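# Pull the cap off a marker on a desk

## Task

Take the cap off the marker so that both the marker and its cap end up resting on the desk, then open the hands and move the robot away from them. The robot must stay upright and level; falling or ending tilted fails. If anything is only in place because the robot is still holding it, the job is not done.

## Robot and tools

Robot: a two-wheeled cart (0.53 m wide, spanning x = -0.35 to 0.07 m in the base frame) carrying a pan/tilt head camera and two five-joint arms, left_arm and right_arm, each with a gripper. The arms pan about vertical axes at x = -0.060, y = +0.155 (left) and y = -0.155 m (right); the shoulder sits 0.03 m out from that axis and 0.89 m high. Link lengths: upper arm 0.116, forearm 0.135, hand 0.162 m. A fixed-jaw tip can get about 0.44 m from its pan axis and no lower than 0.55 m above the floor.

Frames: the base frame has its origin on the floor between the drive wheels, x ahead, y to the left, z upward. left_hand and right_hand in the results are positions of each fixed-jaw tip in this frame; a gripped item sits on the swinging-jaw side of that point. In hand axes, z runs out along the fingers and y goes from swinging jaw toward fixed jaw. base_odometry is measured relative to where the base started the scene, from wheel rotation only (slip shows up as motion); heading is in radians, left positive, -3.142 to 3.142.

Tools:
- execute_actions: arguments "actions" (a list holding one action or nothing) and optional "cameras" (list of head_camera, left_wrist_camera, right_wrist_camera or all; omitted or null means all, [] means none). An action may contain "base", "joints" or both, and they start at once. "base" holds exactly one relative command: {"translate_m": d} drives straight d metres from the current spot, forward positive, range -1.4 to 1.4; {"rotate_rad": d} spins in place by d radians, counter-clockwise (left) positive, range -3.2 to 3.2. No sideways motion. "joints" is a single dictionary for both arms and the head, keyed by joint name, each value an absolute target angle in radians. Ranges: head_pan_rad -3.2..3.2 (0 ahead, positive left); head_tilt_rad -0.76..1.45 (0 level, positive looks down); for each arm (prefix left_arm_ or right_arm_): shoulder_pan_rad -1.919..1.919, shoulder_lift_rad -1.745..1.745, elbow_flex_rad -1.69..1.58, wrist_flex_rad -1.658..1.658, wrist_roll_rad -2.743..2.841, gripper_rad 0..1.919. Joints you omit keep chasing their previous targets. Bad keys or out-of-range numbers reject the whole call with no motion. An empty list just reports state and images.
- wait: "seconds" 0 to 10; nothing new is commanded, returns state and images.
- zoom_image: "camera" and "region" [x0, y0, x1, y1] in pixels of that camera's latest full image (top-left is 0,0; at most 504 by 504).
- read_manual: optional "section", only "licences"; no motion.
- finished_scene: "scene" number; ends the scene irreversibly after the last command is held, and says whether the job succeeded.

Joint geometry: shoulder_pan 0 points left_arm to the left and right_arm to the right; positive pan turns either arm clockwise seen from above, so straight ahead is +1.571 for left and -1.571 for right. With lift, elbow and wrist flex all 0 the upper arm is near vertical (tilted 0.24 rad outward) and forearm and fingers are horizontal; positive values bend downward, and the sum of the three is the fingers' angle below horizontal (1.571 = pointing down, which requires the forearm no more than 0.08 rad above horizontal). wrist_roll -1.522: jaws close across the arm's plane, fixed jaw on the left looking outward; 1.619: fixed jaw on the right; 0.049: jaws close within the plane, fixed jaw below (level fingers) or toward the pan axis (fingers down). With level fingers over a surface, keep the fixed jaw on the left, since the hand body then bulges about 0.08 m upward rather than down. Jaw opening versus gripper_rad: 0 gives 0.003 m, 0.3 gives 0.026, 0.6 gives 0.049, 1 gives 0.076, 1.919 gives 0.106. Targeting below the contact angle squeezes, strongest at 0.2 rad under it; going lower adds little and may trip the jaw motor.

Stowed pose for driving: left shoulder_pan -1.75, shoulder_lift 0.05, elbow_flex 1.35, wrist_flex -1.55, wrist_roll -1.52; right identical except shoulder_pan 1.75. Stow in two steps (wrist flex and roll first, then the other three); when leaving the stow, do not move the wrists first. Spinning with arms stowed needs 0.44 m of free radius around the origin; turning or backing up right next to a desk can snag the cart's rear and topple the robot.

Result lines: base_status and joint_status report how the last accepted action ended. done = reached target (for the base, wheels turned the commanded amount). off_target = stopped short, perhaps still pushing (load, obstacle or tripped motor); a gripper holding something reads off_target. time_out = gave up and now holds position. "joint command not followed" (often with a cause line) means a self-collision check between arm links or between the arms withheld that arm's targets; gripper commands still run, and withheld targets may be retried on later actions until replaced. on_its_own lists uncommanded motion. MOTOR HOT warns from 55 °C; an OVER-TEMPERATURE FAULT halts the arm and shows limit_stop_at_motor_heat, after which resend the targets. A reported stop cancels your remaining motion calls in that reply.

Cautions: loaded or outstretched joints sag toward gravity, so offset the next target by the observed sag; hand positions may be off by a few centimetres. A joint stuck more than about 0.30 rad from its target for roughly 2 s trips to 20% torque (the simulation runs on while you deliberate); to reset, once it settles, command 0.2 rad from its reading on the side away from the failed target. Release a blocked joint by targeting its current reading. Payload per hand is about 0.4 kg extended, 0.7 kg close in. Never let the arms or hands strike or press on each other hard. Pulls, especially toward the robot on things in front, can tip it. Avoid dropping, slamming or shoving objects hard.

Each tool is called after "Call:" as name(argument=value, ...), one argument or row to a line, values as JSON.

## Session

Call:
execute_actions(
  actions=[],
)

Scene clock: 0.00 s.
base_odometry: x=+0.000 y=+0.000 heading=+0.000 (m, m, rad; odometry frame)
base_status: not commanded
joint_positions: head_pan_rad=-0.025 head_tilt_rad=-0.018 left_arm_shoulder_pan_rad=-1.718 left_arm_shoulder_lift_rad=+0.041 left_arm_elbow_flex_rad=+1.349 left_arm_wrist_flex_rad=-1.521 left_arm_wrist_roll_rad=-1.541 left_arm_gripper_rad=+1.920 right_arm_shoulder_pan_rad=+1.773 right_arm_shoulder_lift_rad=+0.063 right_arm_elbow_flex_rad=+1.369 right_arm_wrist_flex_rad=-1.577 right_arm_wrist_roll_rad=-1.547 right_arm_gripper_rad=+1.920
joint_status: not commanded
left_hand: x=-0.3077 y=+0.1105 z=+0.8943 quat_wxyz=(-0.062, -0.658, -0.042, +0.749) (m; base frame)
right_hand: x=-0.3046 y=-0.1127 z=+0.8948 quat_wxyz=(-0.067, +0.650, -0.074, -0.753) (m; base frame)
pictures: head_camera, left_wrist_camera, right_wrist_camera
Images, in order (width x height): head_camera 644x476, left_wrist_camera 644x476, right_wrist_camera 644x476.

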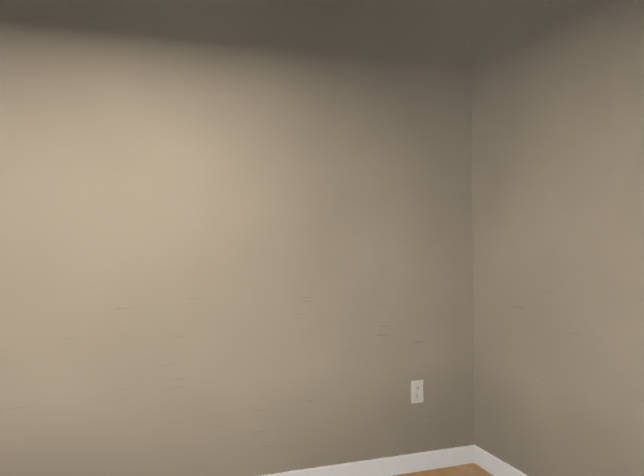

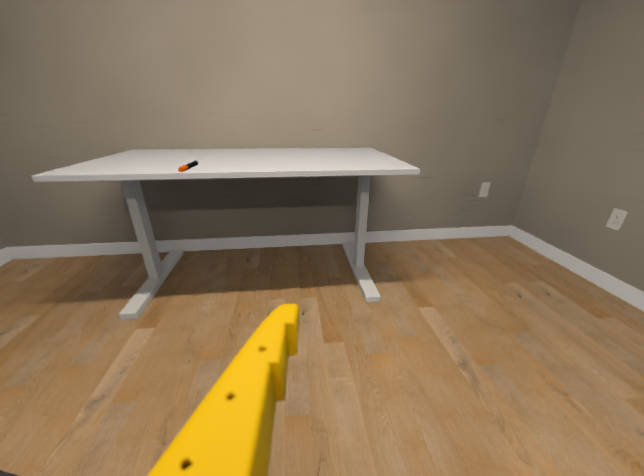

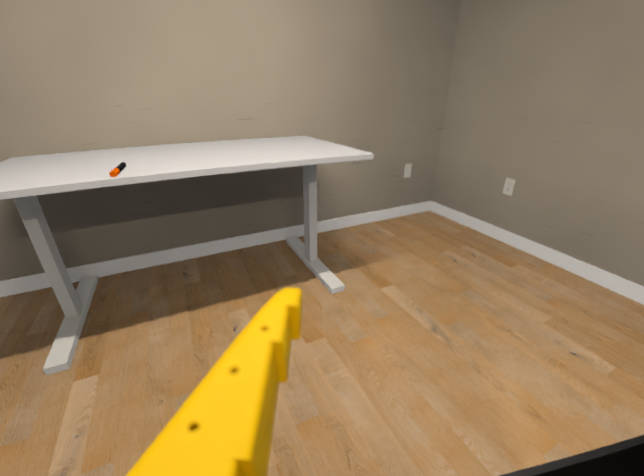

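Call:
execute_actions(
  actions=[
    {"base":{"rotate_rad":-2.59},"joints":{"head_pan_rad":-0.2,"head_tilt_rad":0.45,"left_arm_shoulder_pan_rad":1.2,"left_arm_shoulder_lift_rad":-0.2,"left_arm_elbow_flex_rad":1.0,"right_arm_shoulder_pan_rad":-1.2,"right_arm_shoulder_lift_rad":-0.2,"right_arm_elbow_flex_rad":1.0}},
  ],
  cameras=["head_camera"],
)

Scene clock: 70.67 s.
base_odometry: x=-0.001 y=+0.000 heading=-2.589 (m, m, rad; odometry frame)
base_status: done
joint_positions: head_pan_rad=-0.190 head_tilt_rad=+0.444 left_arm_shoulder_pan_rad=+1.191 left_arm_shoulder_lift_rad=-0.169 left_arm_elbow_flex_rad=+1.030 left_arm_wrist_flex_rad=-1.521 left_arm_wrist_roll_rad=-1.541 left_arm_gripper_rad=+1.920 right_arm_shoulder_pan_rad=-1.189 right_arm_shoulder_lift_rad=-0.162 right_arm_elbow_flex_rad=+1.030 right_arm_wrist_flex_rad=-1.577 right_arm_wrist_roll_rad=-1.547 right_arm_gripper_rad=+1.920
joint_status: all done
left_hand: x=+0.1766 y=+0.2579 z=+1.0091 quat_wxyz=(+0.880, -0.079, +0.433, +0.178) (m; base frame)
right_hand: x=+0.1776 y=-0.2421 z=+1.0146 quat_wxyz=(+0.894, +0.084, +0.409, -0.162) (m; base frame)
pictures: head_camera
Images, in order (width x height): head_camera 644x476.

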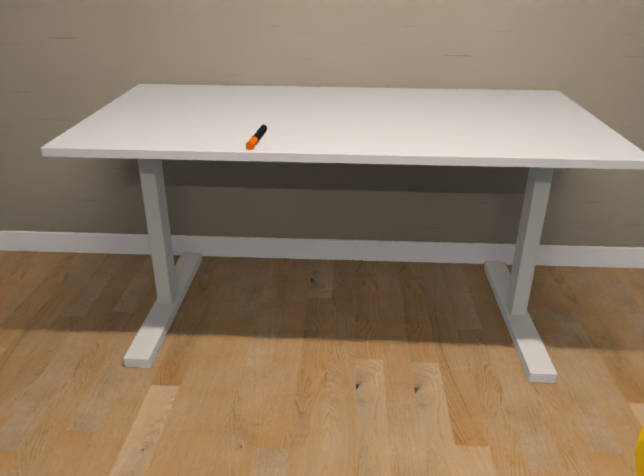

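Call:
execute_actions(
  actions=[
    {"base":{"rotate_rad":-0.135}},
  ],
  cameras=[],
)

Call:
execute_actions(
  actions=[
    {"base":{"translate_m":1.1},"joints":{"head_pan_rad":0.0,"head_tilt_rad":0.95,"left_arm_shoulder_pan_rad":1.3,"left_arm_shoulder_lift_rad":0.25,"left_arm_elbow_flex_rad":-0.2,"left_arm_wrist_flex_rad":1.3,"left_arm_wrist_roll_rad":1.55,"left_arm_gripper_rad":0.6,"right_arm_shoulder_pan_rad":-1.3,"right_arm_shoulder_lift_rad":0.25,"right_arm_elbow_flex_rad":-0.2,"right_arm_wrist_flex_rad":1.3,"right_arm_wrist_roll_rad":2.815,"right_arm_gripper_rad":0.45}},
  ],
)

Scene clock: 83.57 s.
base_odometry: x=+0.000 y=+0.000 heading=-2.724 (m, m, rad; odometry frame)
base_status: done
joint_positions: head_pan_rad=-0.190 head_tilt_rad=+0.444 left_arm_shoulder_pan_rad=+1.191 left_arm_shoulder_lift_rad=-0.170 left_arm_elbow_flex_rad=+1.030 left_arm_wrist_flex_rad=-1.521 left_arm_wrist_roll_rad=-1.541 left_arm_gripper_rad=+1.920 right_arm_shoulder_pan_rad=-1.190 right_arm_shoulder_lift_rad=-0.162 right_arm_elbow_flex_rad=+1.030 right_arm_wrist_flex_rad=-1.577 right_arm_wrist_roll_rad=-1.547 right_arm_gripper_rad=+1.920
joint_status: not commanded
left_hand: x=+0.1764 y=+0.2578 z=+1.0094 quat_wxyz=(+0.880, -0.079, +0.432, +0.178) (m; base frame)
right_hand: x=+0.1777 y=-0.2417 z=+1.0146 quat_wxyz=(+0.894, +0.084, +0.409, -0.161) (m; base frame)
pictures: none
No camera images: the call's "cameras" was empty. Leave "cameras" out to get every camera's image.

Scene clock: 89.90 s.
base_odometry: x=-1.006 y=-0.445 heading=-2.722 (m, m, rad; odometry frame)
base_status: done
joint_positions: head_pan_rad=-0.010 head_tilt_rad=+0.945 left_arm_shoulder_pan_rad=+1.290 left_arm_shoulder_lift_rad=+0.267 left_arm_elbow_flex_rad=-0.168 left_arm_wrist_flex_rad=+1.290 left_arm_wrist_roll_rad=+1.542 left_arm_gripper_rad=+0.610 right_arm_shoulder_pan_rad=-1.289 right_arm_shoulder_lift_rad=+0.264 right_arm_elbow_flex_rad=-0.168 right_arm_wrist_flex_rad=+1.290 right_arm_wrist_roll_rad=+2.807 right_arm_gripper_rad=+0.462
joint_status: all done
left_hand: x=+0.1831 y=+0.2166 z=+0.8292 quat_wxyz=(+0.016, -0.991, -0.101, -0.090) (m; base frame)
right_hand: x=+0.1873 y=-0.2297 z=+0.8311 quat_wxyz=(-0.062, -0.895, -0.435, -0.068) (m; base frame)
pictures: head_camera, left_wrist_camera, right_wrist_camera
Images, in order (width x height): head_camera 644x476, left_wrist_camera 644x476, right_wrist_camera 644x476.

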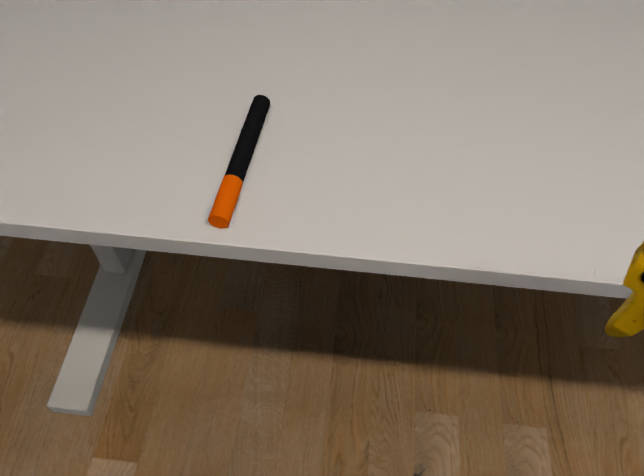

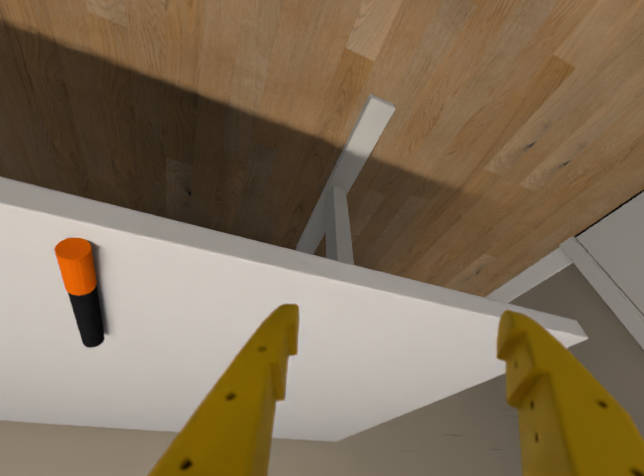

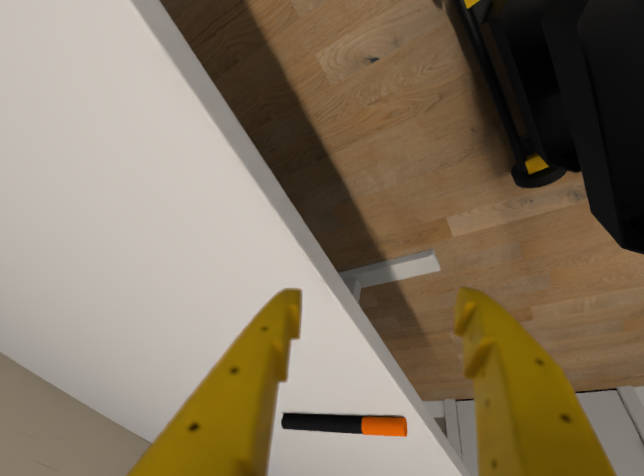

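Call:
execute_actions(
  actions=[
    {"base":{"rotate_rad":-0.1},"joints":{"head_tilt_rad":1.1,"left_arm_shoulder_pan_rad":1.811,"left_arm_wrist_roll_rad":1.768}},
  ],
  cameras=[],
)

Call:
execute_actions(
  actions=[
    {"base":{"translate_m":0.136},"joints":{"left_arm_shoulder_lift_rad":0.495,"left_arm_elbow_flex_rad":-0.22,"left_arm_wrist_flex_rad":1.235}},
  ],
  cameras=["head_camera","left_wrist_camera"],
)

Scene clock: 102.43 s.
base_odometry: x=-1.007 y=-0.445 heading=-2.823 (m, m, rad; odometry frame)
base_status: done
joint_positions: head_pan_rad=-0.010 head_tilt_rad=+1.095 left_arm_shoulder_pan_rad=+1.801 left_arm_shoulder_lift_rad=+0.267 left_arm_elbow_flex_rad=-0.168 left_arm_wrist_flex_rad=+1.290 left_arm_wrist_roll_rad=+1.760 left_arm_gripper_rad=+0.610 right_arm_shoulder_pan_rad=-1.290 right_arm_shoulder_lift_rad=+0.264 right_arm_elbow_flex_rad=-0.168 right_arm_wrist_flex_rad=+1.290 right_arm_wrist_roll_rad=+2.807 right_arm_gripper_rad=+0.462
joint_status: all done
left_hand: x=+0.1838 y=+0.0896 z=+0.8295 quat_wxyz=(-0.017, -0.995, +0.045, -0.090) (m; base frame)
right_hand: x=+0.1874 y=-0.2294 z=+0.8311 quat_wxyz=(-0.062, -0.895, -0.436, -0.068) (m; base frame)
pictures: none
No camera images: the call's "cameras" was empty. Leave "cameras" out to get every camera's image.

Scene clock: 104.03 s.
base_odometry: x=-1.136 y=-0.487 heading=-2.824 (m, m, rad; odometry frame)
base_status: done
joint_positions: head_pan_rad=-0.010 head_tilt_rad=+1.095 left_arm_shoulder_pan_rad=+1.801 left_arm_shoulder_lift_rad=+0.508 left_arm_elbow_flex_rad=-0.190 left_arm_wrist_flex_rad=+1.245 left_arm_wrist_roll_rad=+1.760 left_arm_gripper_rad=+0.610 right_arm_shoulder_pan_rad=-1.290 right_arm_shoulder_lift_rad=+0.264 right_arm_elbow_flex_rad=-0.168 right_arm_wrist_flex_rad=+1.290 right_arm_wrist_roll_rad=+2.807 right_arm_gripper_rad=+0.462
joint_status: all done
left_hand: x=+0.1737 y=+0.0920 z=+0.7810 quat_wxyz=(-0.001, -0.999, +0.045, -0.004) (m; base frame)
right_hand: x=+0.1874 y=-0.2294 z=+0.8311 quat_wxyz=(-0.062, -0.895, -0.436, -0.068) (m; base frame)
pictures: head_camera, left_wrist_camera
Images, in order (width x height): head_camera 644x476, left_wrist_camera 644x476.

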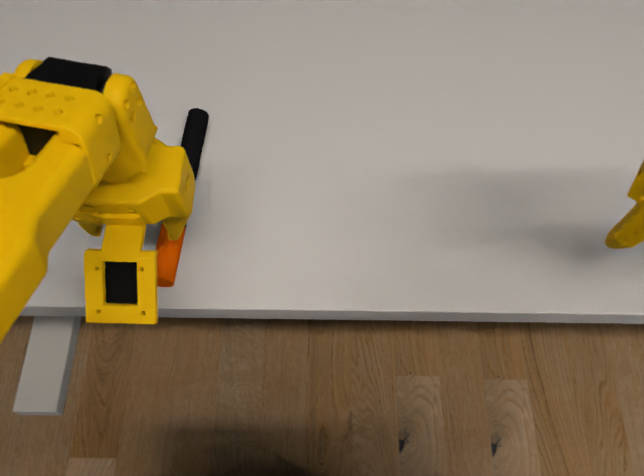

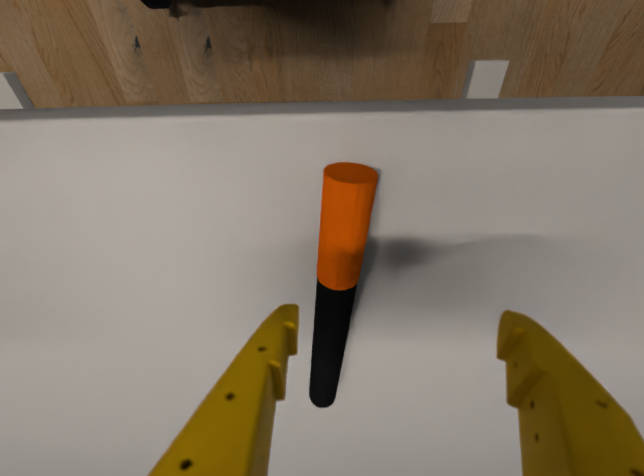

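Call:
execute_actions(
  actions=[
    {"joints":{"left_arm_shoulder_pan_rad":1.823,"left_arm_wrist_roll_rad":1.712,"left_arm_shoulder_lift_rad":0.694,"left_arm_elbow_flex_rad":-0.12,"left_arm_wrist_flex_rad":0.964,"right_arm_shoulder_pan_rad":-1.6,"right_arm_shoulder_lift_rad":0.63,"right_arm_elbow_flex_rad":-0.5,"right_arm_wrist_flex_rad":1.03,"head_tilt_rad":1.0}},
  ],
  cameras=["head_camera","left_wrist_camera"],
)

Scene clock: 110.30 s.
base_odometry: x=-1.136 y=-0.487 heading=-2.824 (m, m, rad; odometry frame)
base_status: not commanded
joint_positions: head_pan_rad=-0.010 head_tilt_rad=+1.015 left_arm_shoulder_pan_rad=+1.813 left_arm_shoulder_lift_rad=+0.709 left_arm_elbow_flex_rad=-0.119 left_arm_wrist_flex_rad=+0.975 left_arm_wrist_roll_rad=+1.720 left_arm_gripper_rad=+0.610 right_arm_shoulder_pan_rad=-1.589 right_arm_shoulder_lift_rad=+0.648 right_arm_elbow_flex_rad=-0.466 right_arm_wrist_flex_rad=+1.045 right_arm_wrist_roll_rad=+2.807 right_arm_gripper_rad=+0.462
joint_status: all done
left_hand: x=+0.1729 y=+0.0891 z=+0.7301 quat_wxyz=(-0.001, -0.997, +0.071, -0.003) (m; base frame)
right_hand: x=+0.2554 y=-0.1521 z=+0.7989 quat_wxyz=(-0.094, -0.811, -0.559, -0.143) (m; base frame)
pictures: head_camera, left_wrist_camera
Images, in order (width x height): head_camera 644x476, left_wrist_camera 644x476.

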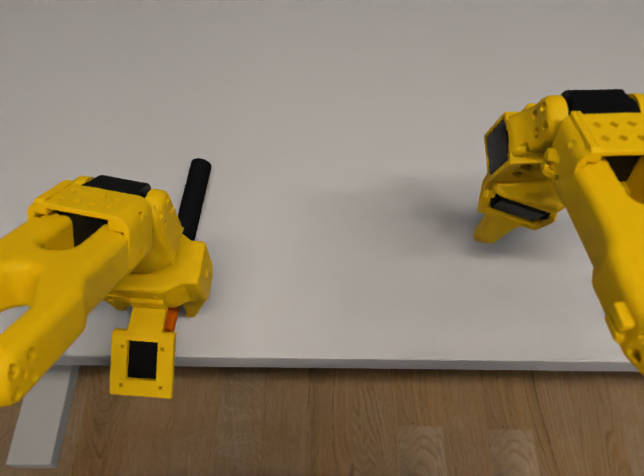

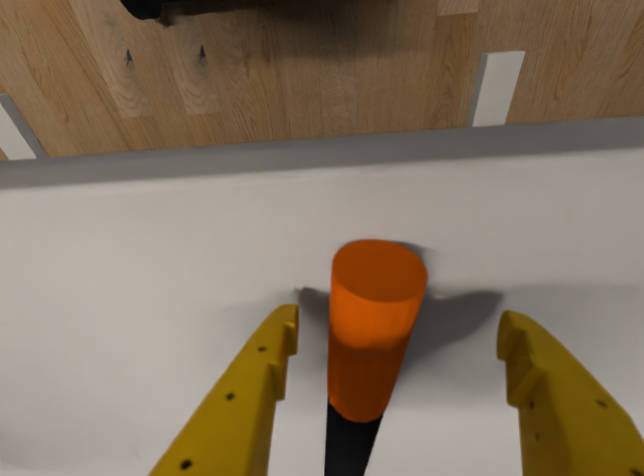

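Call:
execute_actions(
  actions=[
    {"joints":{"left_arm_shoulder_lift_rad":0.718,"left_arm_wrist_flex_rad":0.915,"left_arm_gripper_rad":0.35}},
  ],
  cameras=["left_wrist_camera"],
)

Call:
execute_actions(
  actions=[
    {"joints":{"left_arm_gripper_rad":0.03}},
  ],
  cameras=["left_wrist_camera"],
)

Scene clock: 113.97 s.
base_odometry: x=-1.136 y=-0.487 heading=-2.824 (m, m, rad; odometry frame)
base_status: not commanded
joint_positions: head_pan_rad=-0.010 head_tilt_rad=+1.015 left_arm_shoulder_pan_rad=+1.813 left_arm_shoulder_lift_rad=+0.732 left_arm_elbow_flex_rad=-0.119 left_arm_wrist_flex_rad=+0.928 left_arm_wrist_roll_rad=+1.720 left_arm_gripper_rad=+0.366 right_arm_shoulder_pan_rad=-1.589 right_arm_shoulder_lift_rad=+0.648 right_arm_elbow_flex_rad=-0.466 right_arm_wrist_flex_rad=+1.045 right_arm_wrist_roll_rad=+2.807 right_arm_gripper_rad=+0.462
joint_status: all done
left_hand: x=+0.1766 y=+0.0882 z=+0.7253 quat_wxyz=(-0.003, -0.997, +0.071, -0.015) (m; base frame)
right_hand: x=+0.2554 y=-0.1521 z=+0.7989 quat_wxyz=(-0.094, -0.811, -0.559, -0.143) (m; base frame)
pictures: left_wrist_camera
Images, in order (width x height): left_wrist_camera 644x476.

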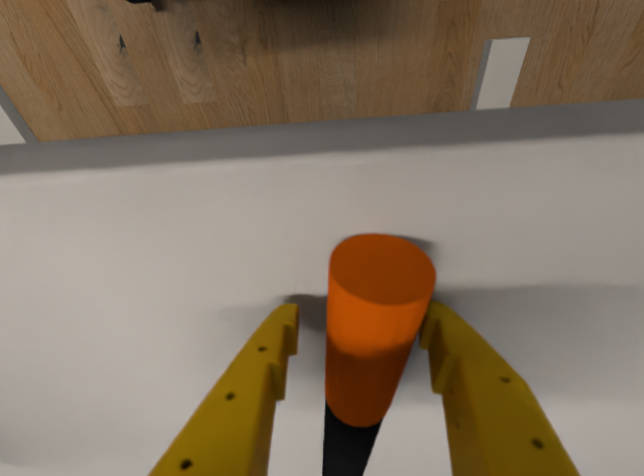

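Scene clock: 114.67 s.
base_odometry: x=-1.136 y=-0.487 heading=-2.824 (m, m, rad; odometry frame)
base_status: not commanded
joint_positions: head_pan_rad=-0.010 head_tilt_rad=+1.015 left_arm_shoulder_pan_rad=+1.813 left_arm_shoulder_lift_rad=+0.732 left_arm_elbow_flex_rad=-0.119 left_arm_wrist_flex_rad=+0.928 left_arm_wrist_roll_rad=+1.720 left_arm_gripper_rad=+0.215 right_arm_shoulder_pan_rad=-1.589 right_arm_shoulder_lift_rad=+0.648 right_arm_elbow_flex_rad=-0.466 right_arm_wrist_flex_rad=+1.045 right_arm_wrist_roll_rad=+2.807 right_arm_gripper_rad=+0.462
joint_status: left_arm_gripper_rad off_target (ended at +0.215, target +0.030)
left_hand: x=+0.1766 y=+0.0882 z=+0.7253 quat_wxyz=(-0.003, -0.997, +0.071, -0.015) (m; base frame)
right_hand: x=+0.2554 y=-0.1521 z=+0.7989 quat_wxyz=(-0.094, -0.811, -0.559, -0.143) (m; base frame)
pictures: left_wrist_camera
Images, in order (width x height): left_wrist_camera 644x476.

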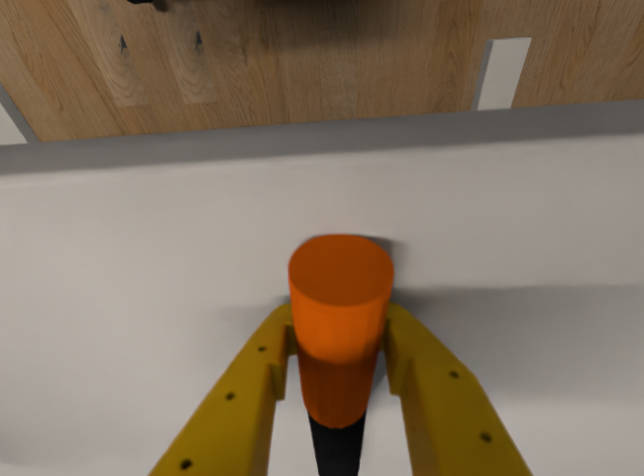

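Call:
execute_actions(
  actions=[
    {"joints":{"left_arm_elbow_flex_rad":-0.42,"left_arm_wrist_roll_rad":0.235,"left_arm_shoulder_pan_rad":1.919}},
  ],
  cameras=["head_camera"],
)

Call:
execute_actions(
  actions=[
    {"joints":{"left_arm_elbow_flex_rad":-0.695,"left_arm_shoulder_lift_rad":0.95,"left_arm_wrist_flex_rad":0.945,"right_arm_shoulder_pan_rad":-1.87}},
  ],
)

Scene clock: 123.93 s.
base_odometry: x=-1.136 y=-0.487 heading=-2.824 (m, m, rad; odometry frame)
base_status: not commanded
joint_positions: head_pan_rad=-0.010 head_tilt_rad=+1.015 left_arm_shoulder_pan_rad=+1.909 left_arm_shoulder_lift_rad=+0.739 left_arm_elbow_flex_rad=-0.383 left_arm_wrist_flex_rad=+0.928 left_arm_wrist_roll_rad=+0.243 left_arm_gripper_rad=+0.215 right_arm_shoulder_pan_rad=-1.589 right_arm_shoulder_lift_rad=+0.648 right_arm_elbow_flex_rad=-0.466 right_arm_wrist_flex_rad=+1.045 right_arm_wrist_roll_rad=+2.807 right_arm_gripper_rad=+0.462
joint_status: all done
left_hand: x=+0.2160 y=+0.0560 z=+0.7600 quat_wxyz=(+0.071, -0.648, +0.748, -0.124) (m; base frame)
right_hand: x=+0.2554 y=-0.1521 z=+0.7989 quat_wxyz=(-0.094, -0.811, -0.559, -0.143) (m; base frame)
pictures: head_camera
Images, in order (width x height): head_camera 644x476.

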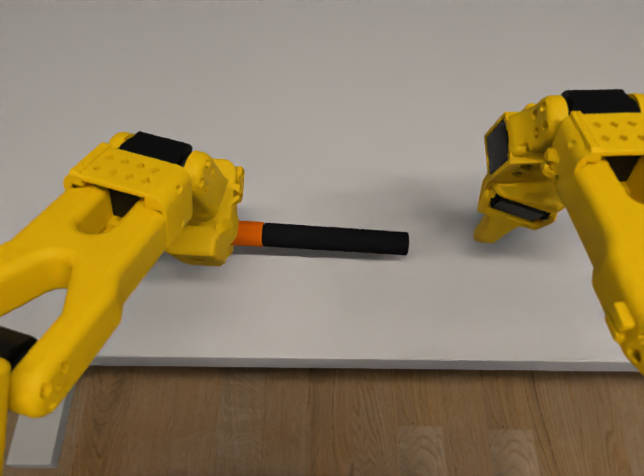

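Scene clock: 124.90 s.
base_odometry: x=-1.136 y=-0.487 heading=-2.824 (m, m, rad; odometry frame)
base_status: not commanded
joint_positions: head_pan_rad=-0.010 head_tilt_rad=+1.015 left_arm_shoulder_pan_rad=+1.909 left_arm_shoulder_lift_rad=+0.974 left_arm_elbow_flex_rad=-0.659 left_arm_wrist_flex_rad=+0.935 left_arm_wrist_roll_rad=+0.243 left_arm_gripper_rad=+0.215 right_arm_shoulder_pan_rad=-1.859 right_arm_shoulder_lift_rad=+0.648 right_arm_elbow_flex_rad=-0.466 right_arm_wrist_flex_rad=+1.045 right_arm_wrist_roll_rad=+2.807 right_arm_gripper_rad=+0.462
joint_status: all done
left_hand: x=+0.2341 y=+0.0497 z=+0.7425 quat_wxyz=(+0.079, -0.646, +0.746, -0.139) (m; base frame)
right_hand: x=+0.2432 y=-0.0681 z=+0.7989 quat_wxyz=(-0.074, -0.729, -0.663, -0.154) (m; base frame)
pictures: head_camera, left_wrist_camera, right_wrist_camera
Images, in order (width x height): head_camera 644x476, left_wrist_camera 644x476, right_wrist_camera 644x476.

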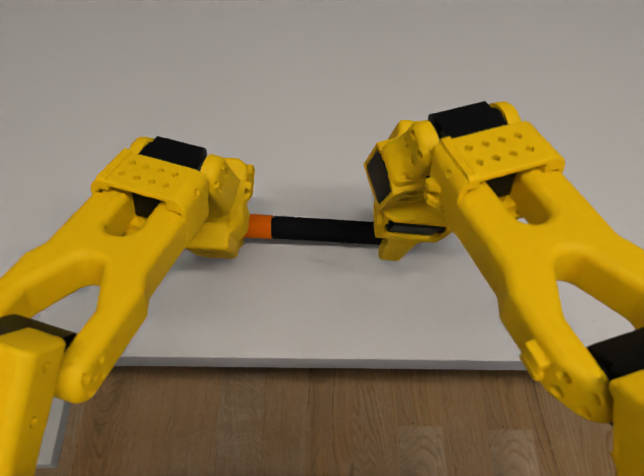

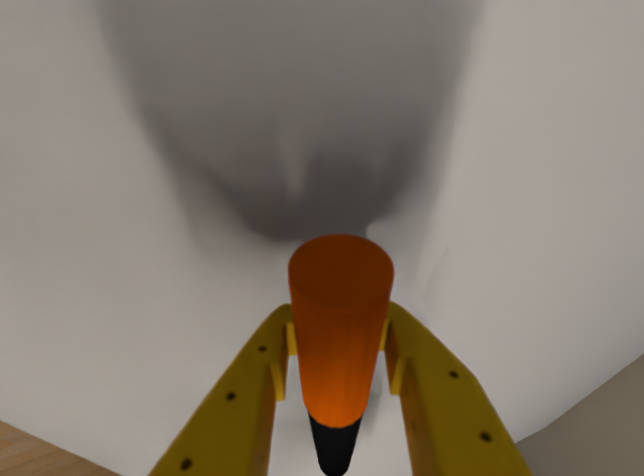

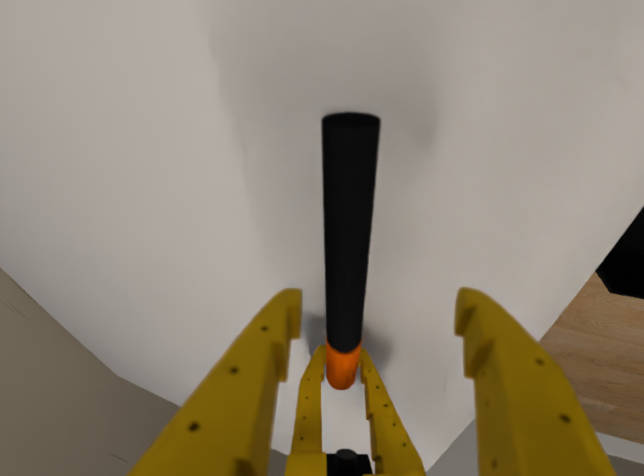

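Call:
execute_actions(
  actions=[
    {"joints":{"left_arm_wrist_roll_rad":0.21,"right_arm_shoulder_lift_rad":0.802,"right_arm_elbow_flex_rad":-0.534,"right_arm_wrist_flex_rad":0.878}},
  ],
  cameras=["right_wrist_camera"],
)

Call:
execute_actions(
  actions=[
    {"joints":{"right_arm_shoulder_lift_rad":0.909,"right_arm_elbow_flex_rad":-0.601,"right_arm_wrist_flex_rad":0.84,"right_arm_gripper_rad":0.35}},
  ],
)

Scene clock: 130.80 s.
base_odometry: x=-1.136 y=-0.487 heading=-2.824 (m, m, rad; odometry frame)
base_status: not commanded
joint_positions: head_pan_rad=-0.010 head_tilt_rad=+1.015 left_arm_shoulder_pan_rad=+1.909 left_arm_shoulder_lift_rad=+0.974 left_arm_elbow_flex_rad=-0.659 left_arm_wrist_flex_rad=+0.935 left_arm_wrist_roll_rad=+0.218 left_arm_gripper_rad=+0.215 right_arm_shoulder_pan_rad=-1.859 right_arm_shoulder_lift_rad=+0.821 right_arm_elbow_flex_rad=-0.501 right_arm_wrist_flex_rad=+0.891 right_arm_wrist_roll_rad=+2.807 right_arm_gripper_rad=+0.462
joint_status: all done
left_hand: x=+0.2341 y=+0.0499 z=+0.7425 quat_wxyz=(+0.081, -0.637, +0.754, -0.138) (m; base frame)
right_hand: x=+0.2524 y=-0.0654 z=+0.7650 quat_wxyz=(-0.078, -0.728, -0.662, -0.161) (m; base frame)
pictures: right_wrist_camera
Images, in order (width x height): right_wrist_camera 644x476.

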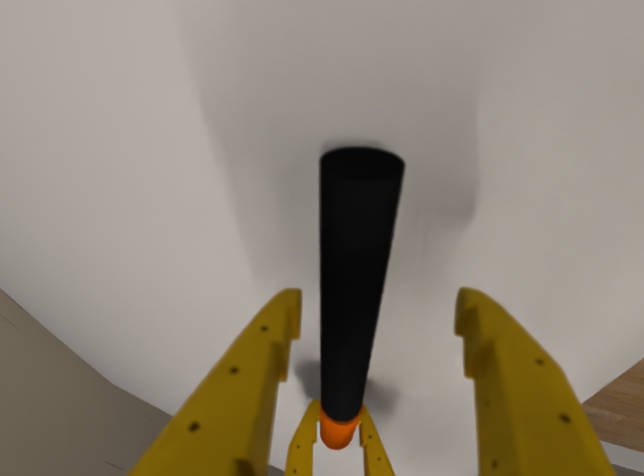

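Scene clock: 131.53 s.
base_odometry: x=-1.136 y=-0.487 heading=-2.824 (m, m, rad; odometry frame)
base_status: not commanded
joint_positions: head_pan_rad=-0.010 head_tilt_rad=+1.015 left_arm_shoulder_pan_rad=+1.909 left_arm_shoulder_lift_rad=+0.974 left_arm_elbow_flex_rad=-0.659 left_arm_wrist_flex_rad=+0.935 left_arm_wrist_roll_rad=+0.218 left_arm_gripper_rad=+0.215 right_arm_shoulder_pan_rad=-1.859 right_arm_shoulder_lift_rad=+0.930 right_arm_elbow_flex_rad=-0.568 right_arm_wrist_flex_rad=+0.854 right_arm_wrist_roll_rad=+2.807 right_arm_gripper_rad=+0.362
joint_status: all done
left_hand: x=+0.2341 y=+0.0499 z=+0.7425 quat_wxyz=(+0.081, -0.637, +0.754, -0.138) (m; base frame)
right_hand: x=+0.2554 y=-0.0645 z=+0.7480 quat_wxyz=(-0.077, -0.728, -0.662, -0.159) (m; base frame)
pictures: head_camera, left_wrist_camera, right_wrist_camera
Images, in order (width x height): head_camera 644x476, left_wrist_camera 644x476, right_wrist_camera 644x476.

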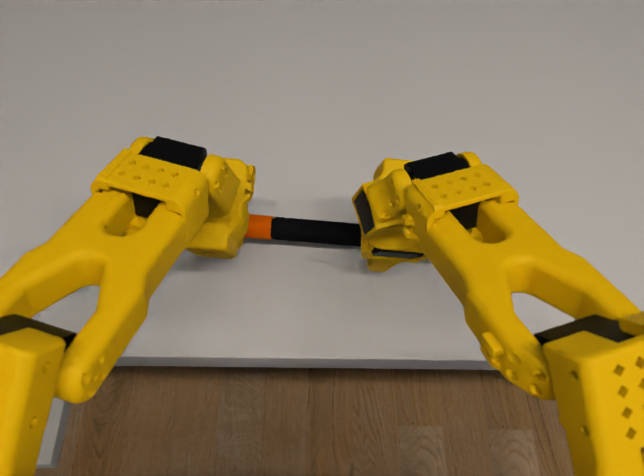

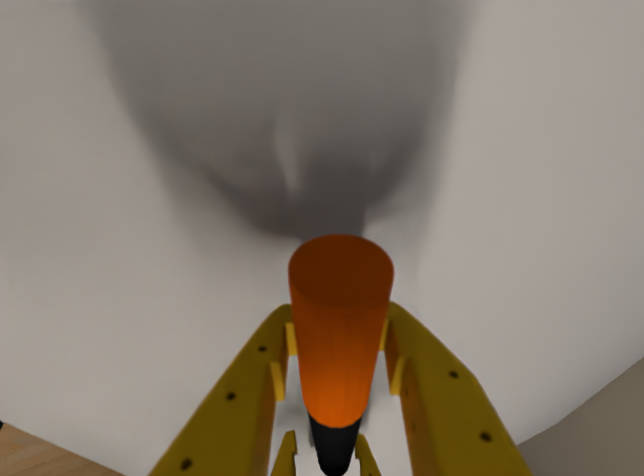

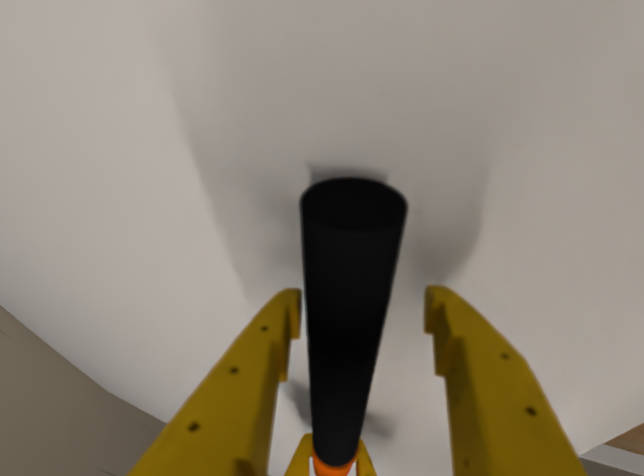

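Call:
execute_actions(
  actions=[
    {"joints":{"right_arm_gripper_rad":0.0,"left_arm_gripper_rad":0.015}},
  ],
  cameras=["right_wrist_camera"],
)

Call:
execute_actions(
  actions=[
    {"joints":{"left_arm_shoulder_pan_rad":1.78,"right_arm_shoulder_pan_rad":-1.80,"left_arm_wrist_roll_rad":0.14}},
  ],
)

Scene clock: 138.23 s.
base_odometry: x=-1.136 y=-0.487 heading=-2.824 (m, m, rad; odometry frame)
base_status: not commanded
joint_positions: head_pan_rad=-0.010 head_tilt_rad=+1.015 left_arm_shoulder_pan_rad=+1.909 left_arm_shoulder_lift_rad=+0.974 left_arm_elbow_flex_rad=-0.659 left_arm_wrist_flex_rad=+0.935 left_arm_wrist_roll_rad=+0.218 left_arm_gripper_rad=+0.215 right_arm_shoulder_pan_rad=-1.859 right_arm_shoulder_lift_rad=+0.930 right_arm_elbow_flex_rad=-0.568 right_arm_wrist_flex_rad=+0.854 right_arm_wrist_roll_rad=+2.807 right_arm_gripper_rad=+0.206
joint_status: left_arm_gripper_rad off_target (ended at +0.215, target +0.015); right_arm_gripper_rad off_target (ended at +0.206, target +0.000)
left_hand: x=+0.2341 y=+0.0499 z=+0.7425 quat_wxyz=(+0.081, -0.637, +0.754, -0.138) (m; base frame)
right_hand: x=+0.2554 y=-0.0645 z=+0.7480 quat_wxyz=(-0.077, -0.728, -0.662, -0.159) (m; base frame)
pictures: right_wrist_camera
Images, in order (width x height): right_wrist_camera 644x476.

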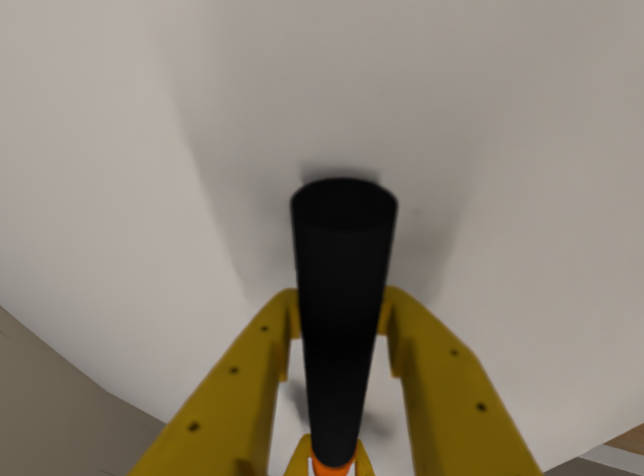

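Scene clock: 139.00 s.
base_odometry: x=-1.136 y=-0.487 heading=-2.824 (m, m, rad; odometry frame)
base_status: not commanded
joint_positions: head_pan_rad=-0.010 head_tilt_rad=+1.015 left_arm_shoulder_pan_rad=+1.789 left_arm_shoulder_lift_rad=+0.974 left_arm_elbow_flex_rad=-0.664 left_arm_wrist_flex_rad=+0.935 left_arm_wrist_roll_rad=+0.149 left_arm_gripper_rad=+0.215 right_arm_shoulder_pan_rad=-1.810 right_arm_shoulder_lift_rad=+0.932 right_arm_elbow_flex_rad=-0.570 right_arm_wrist_flex_rad=+0.853 right_arm_wrist_roll_rad=+2.808 right_arm_gripper_rad=+0.206
joint_status: all done
left_hand: x=+0.2455 y=+0.0861 z=+0.7433 quat_wxyz=(+0.095, -0.656, +0.738, -0.131) (m; base frame)
right_hand: x=+0.2597 y=-0.0800 z=+0.7480 quat_wxyz=(-0.081, -0.744, -0.645, -0.158) (m; base frame)
pictures: head_camera, left_wrist_camera, right_wrist_camera
Images, in order (width x height): head_camera 644x476, left_wrist_camera 644x476, right_wrist_camera 644x476.

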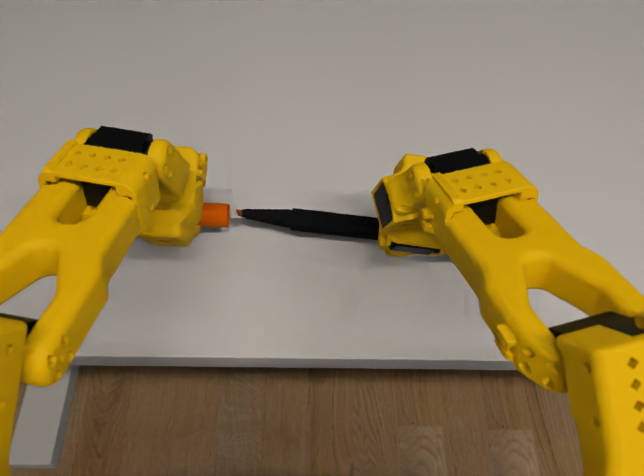

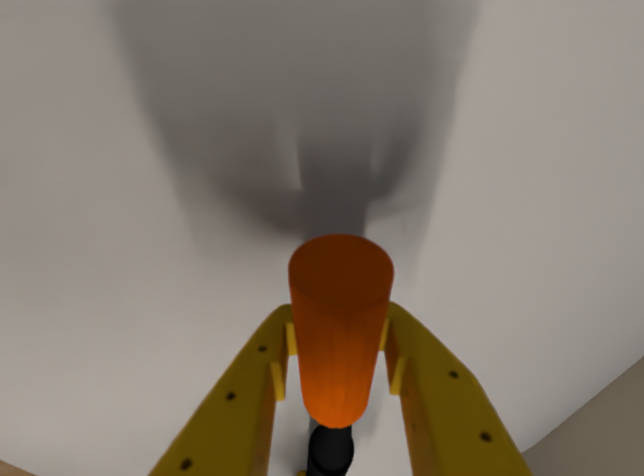

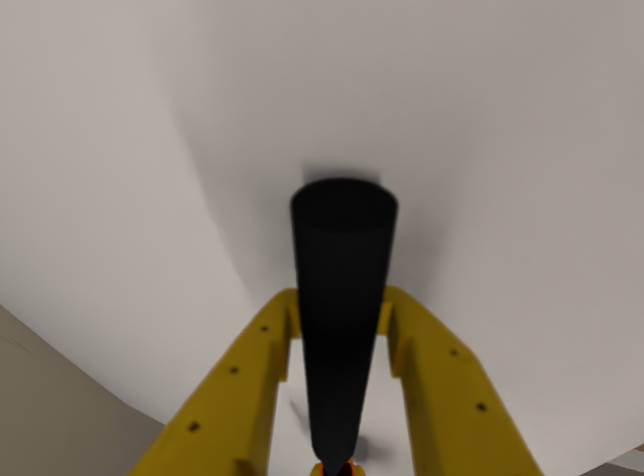

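Call:
execute_actions(
  actions=[
    {"joints":{"left_arm_shoulder_pan_rad":1.62,"right_arm_shoulder_pan_rad":-1.75,"left_arm_shoulder_lift_rad":1.018,"right_arm_shoulder_lift_rad":0.952}},
  ],
)

Scene clock: 141.87 s.
base_odometry: x=-1.136 y=-0.487 heading=-2.824 (m, m, rad; odometry frame)
base_status: not commanded
joint_positions: head_pan_rad=-0.010 head_tilt_rad=+1.015 left_arm_shoulder_pan_rad=+1.631 left_arm_shoulder_lift_rad=+1.038 left_arm_elbow_flex_rad=-0.664 left_arm_wrist_flex_rad=+0.935 left_arm_wrist_roll_rad=+0.149 left_arm_gripper_rad=+0.215 right_arm_shoulder_pan_rad=-1.763 right_arm_shoulder_lift_rad=+0.972 right_arm_elbow_flex_rad=-0.570 right_arm_wrist_flex_rad=+0.853 right_arm_wrist_roll_rad=+2.808 right_arm_gripper_rad=+0.206
joint_status: all done
left_hand: x=+0.2423 y=+0.1356 z=+0.7254 quat_wxyz=(+0.084, -0.715, +0.687, -0.099) (m; base frame)
right_hand: x=+0.2570 y=-0.0964 z=+0.7362 quat_wxyz=(-0.075, -0.761, -0.629, -0.138) (m; base frame)
pictures: head_camera, left_wrist_camera, right_wrist_camera
Images, in order (width x height): head_camera 644x476, left_wrist_camera 644x476, right_wrist_camera 644x476.

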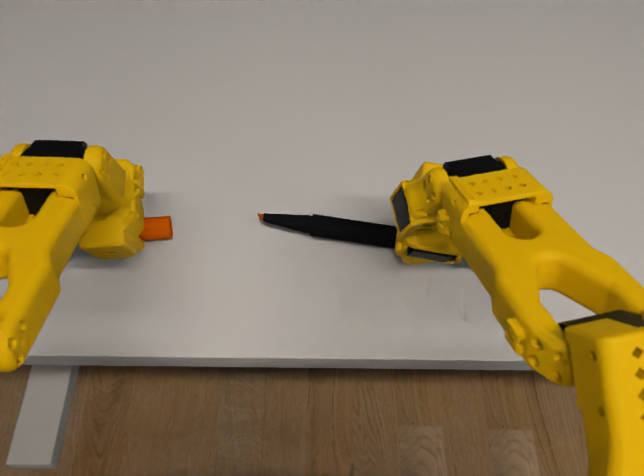

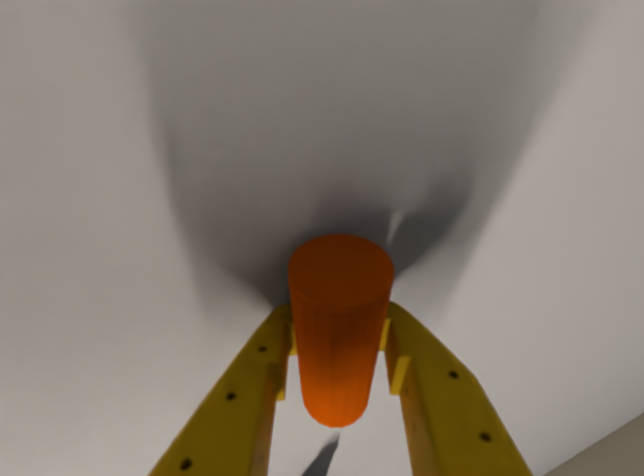

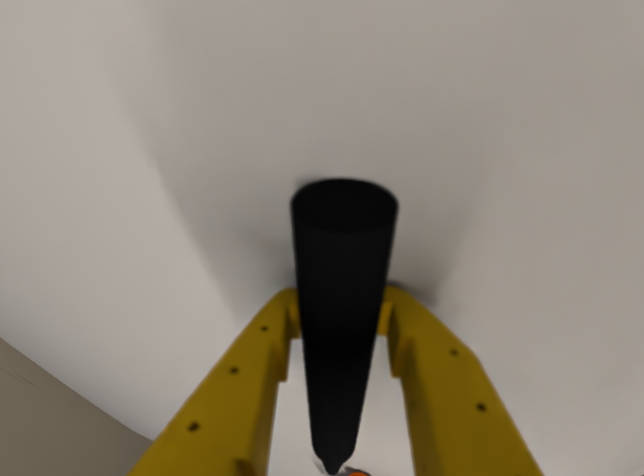

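Call:
execute_actions(
  actions=[
    {"joints":{"left_arm_gripper_rad":0.5,"right_arm_gripper_rad":0.36}},
  ],
  cameras=["left_wrist_camera","right_wrist_camera"],
)

Call:
execute_actions(
  actions=[
    {"joints":{"left_arm_shoulder_lift_rad":0.72,"left_arm_wrist_flex_rad":1.17,"right_arm_shoulder_lift_rad":0.65,"right_arm_wrist_flex_rad":1.0,"left_arm_gripper_rad":0.6,"right_arm_gripper_rad":0.6}},
  ],
  cameras=["head_camera"],
)

Call:
execute_actions(
  actions=[
    {"base":{"translate_m":-0.33},"joints":{"left_arm_shoulder_lift_rad":0.0,"right_arm_shoulder_lift_rad":0.0,"left_arm_elbow_flex_rad":-0.2,"right_arm_elbow_flex_rad":-0.2,"left_arm_shoulder_pan_rad":1.2,"right_arm_shoulder_pan_rad":-1.2,"head_tilt_rad":0.7}},
  ],
  cameras=["head_camera"],
)

Scene clock: 148.23 s.
base_odometry: x=-1.136 y=-0.487 heading=-2.824 (m, m, rad; odometry frame)
base_status: not commanded
joint_positions: head_pan_rad=-0.010 head_tilt_rad=+1.015 left_arm_shoulder_pan_rad=+1.631 left_arm_shoulder_lift_rad=+1.038 left_arm_elbow_flex_rad=-0.664 left_arm_wrist_flex_rad=+0.935 left_arm_wrist_roll_rad=+0.149 left_arm_gripper_rad=+0.488 right_arm_shoulder_pan_rad=-1.760 right_arm_shoulder_lift_rad=+0.972 right_arm_elbow_flex_rad=-0.584 right_arm_wrist_flex_rad=+0.848 right_arm_wrist_roll_rad=+2.808 right_arm_gripper_rad=+0.344
joint_status: all done
left_hand: x=+0.2423 y=+0.1356 z=+0.7254 quat_wxyz=(+0.084, -0.715, +0.687, -0.099) (m; base frame)
right_hand: x=+0.2605 y=-0.0967 z=+0.7390 quat_wxyz=(-0.080, -0.761, -0.627, -0.146) (m; base frame)
pictures: left_wrist_camera, right_wrist_camera
Images, in order (width x height): left_wrist_camera 644x476, right_wrist_camera 644x476.

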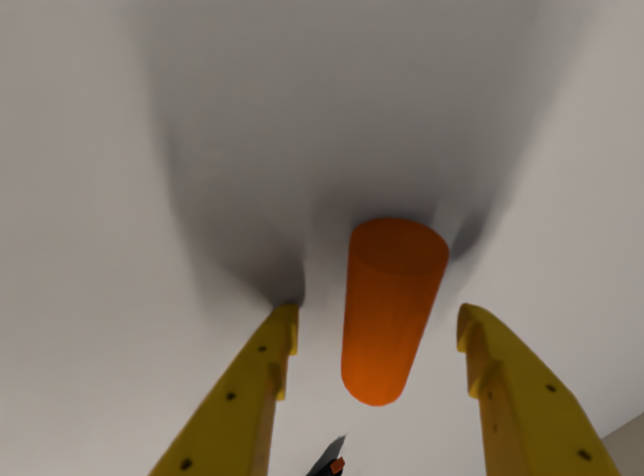

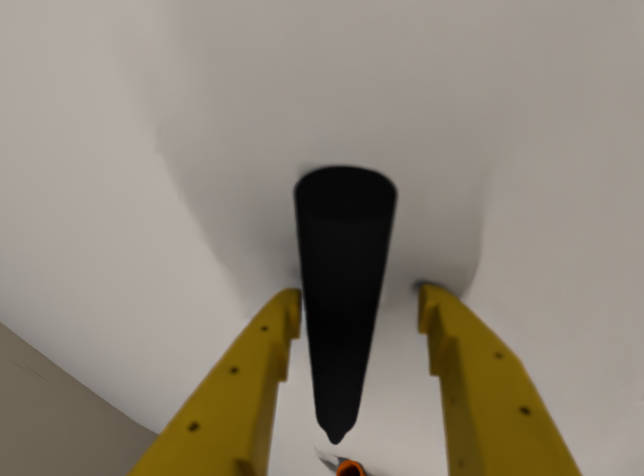

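Scene clock: 149.17 s.
base_odometry: x=-1.136 y=-0.487 heading=-2.824 (m, m, rad; odometry frame)
base_status: not commanded
joint_positions: head_pan_rad=-0.010 head_tilt_rad=+1.015 left_arm_shoulder_pan_rad=+1.631 left_arm_shoulder_lift_rad=+0.776 left_arm_elbow_flex_rad=-0.664 left_arm_wrist_flex_rad=+1.161 left_arm_wrist_roll_rad=+0.149 left_arm_gripper_rad=+0.589 right_arm_shoulder_pan_rad=-1.760 right_arm_shoulder_lift_rad=+0.717 right_arm_elbow_flex_rad=-0.585 right_arm_wrist_flex_rad=+0.992 right_arm_wrist_roll_rad=+2.808 right_arm_gripper_rad=+0.588
joint_status: all done
left_hand: x=+0.2428 y=+0.1356 z=+0.7890 quat_wxyz=(+0.096, -0.713, +0.685, -0.113) (m; base frame)
right_hand: x=+0.2705 y=-0.0948 z=+0.8064 quat_wxyz=(-0.106, -0.753, -0.620, -0.194) (m; base frame)
pictures: head_camera
Images, in order (width x height): head_camera 644x476.

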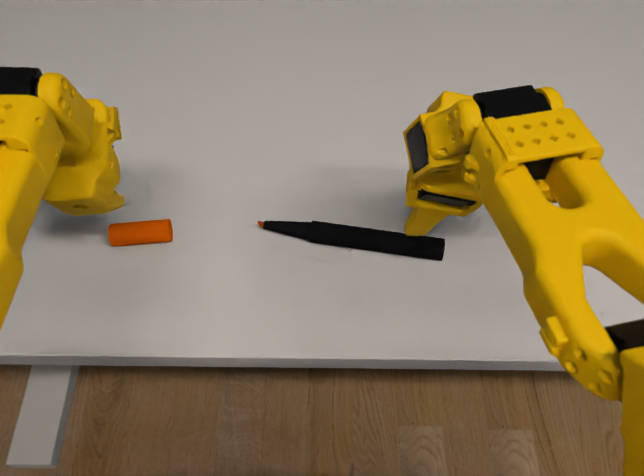

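Scene clock: 151.67 s.
base_odometry: x=-0.823 y=-0.384 heading=-2.819 (m, m, rad; odometry frame)
base_status: done
joint_positions: head_pan_rad=-0.010 head_tilt_rad=+0.714 left_arm_shoulder_pan_rad=+1.209 left_arm_shoulder_lift_rad=+0.040 left_arm_elbow_flex_rad=-0.197 left_arm_wrist_flex_rad=+1.162 left_arm_wrist_roll_rad=+0.149 left_arm_gripper_rad=+0.589 right_arm_shoulder_pan_rad=-1.210 right_arm_shoulder_lift_rad=+0.053 right_arm_elbow_flex_rad=-0.196 right_arm_wrist_flex_rad=+0.994 right_arm_wrist_roll_rad=+2.808 right_arm_gripper_rad=+0.588
joint_status: all done
left_hand: x=+0.1974 y=+0.2511 z=+0.8920 quat_wxyz=(+0.222, -0.816, +0.505, -0.170) (m; base frame)
right_hand: x=+0.2276 y=-0.2665 z=+0.9135 quat_wxyz=(-0.246, -0.857, -0.377, -0.252) (m; base frame)
pictures: head_camera
Images, in order (width x height): head_camera 644x476.

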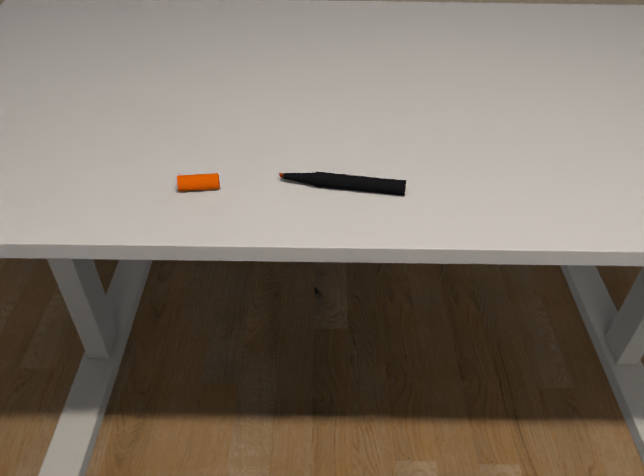

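Call:
finished_scene(
  scene=2,
)

The scene is finished: the task was done.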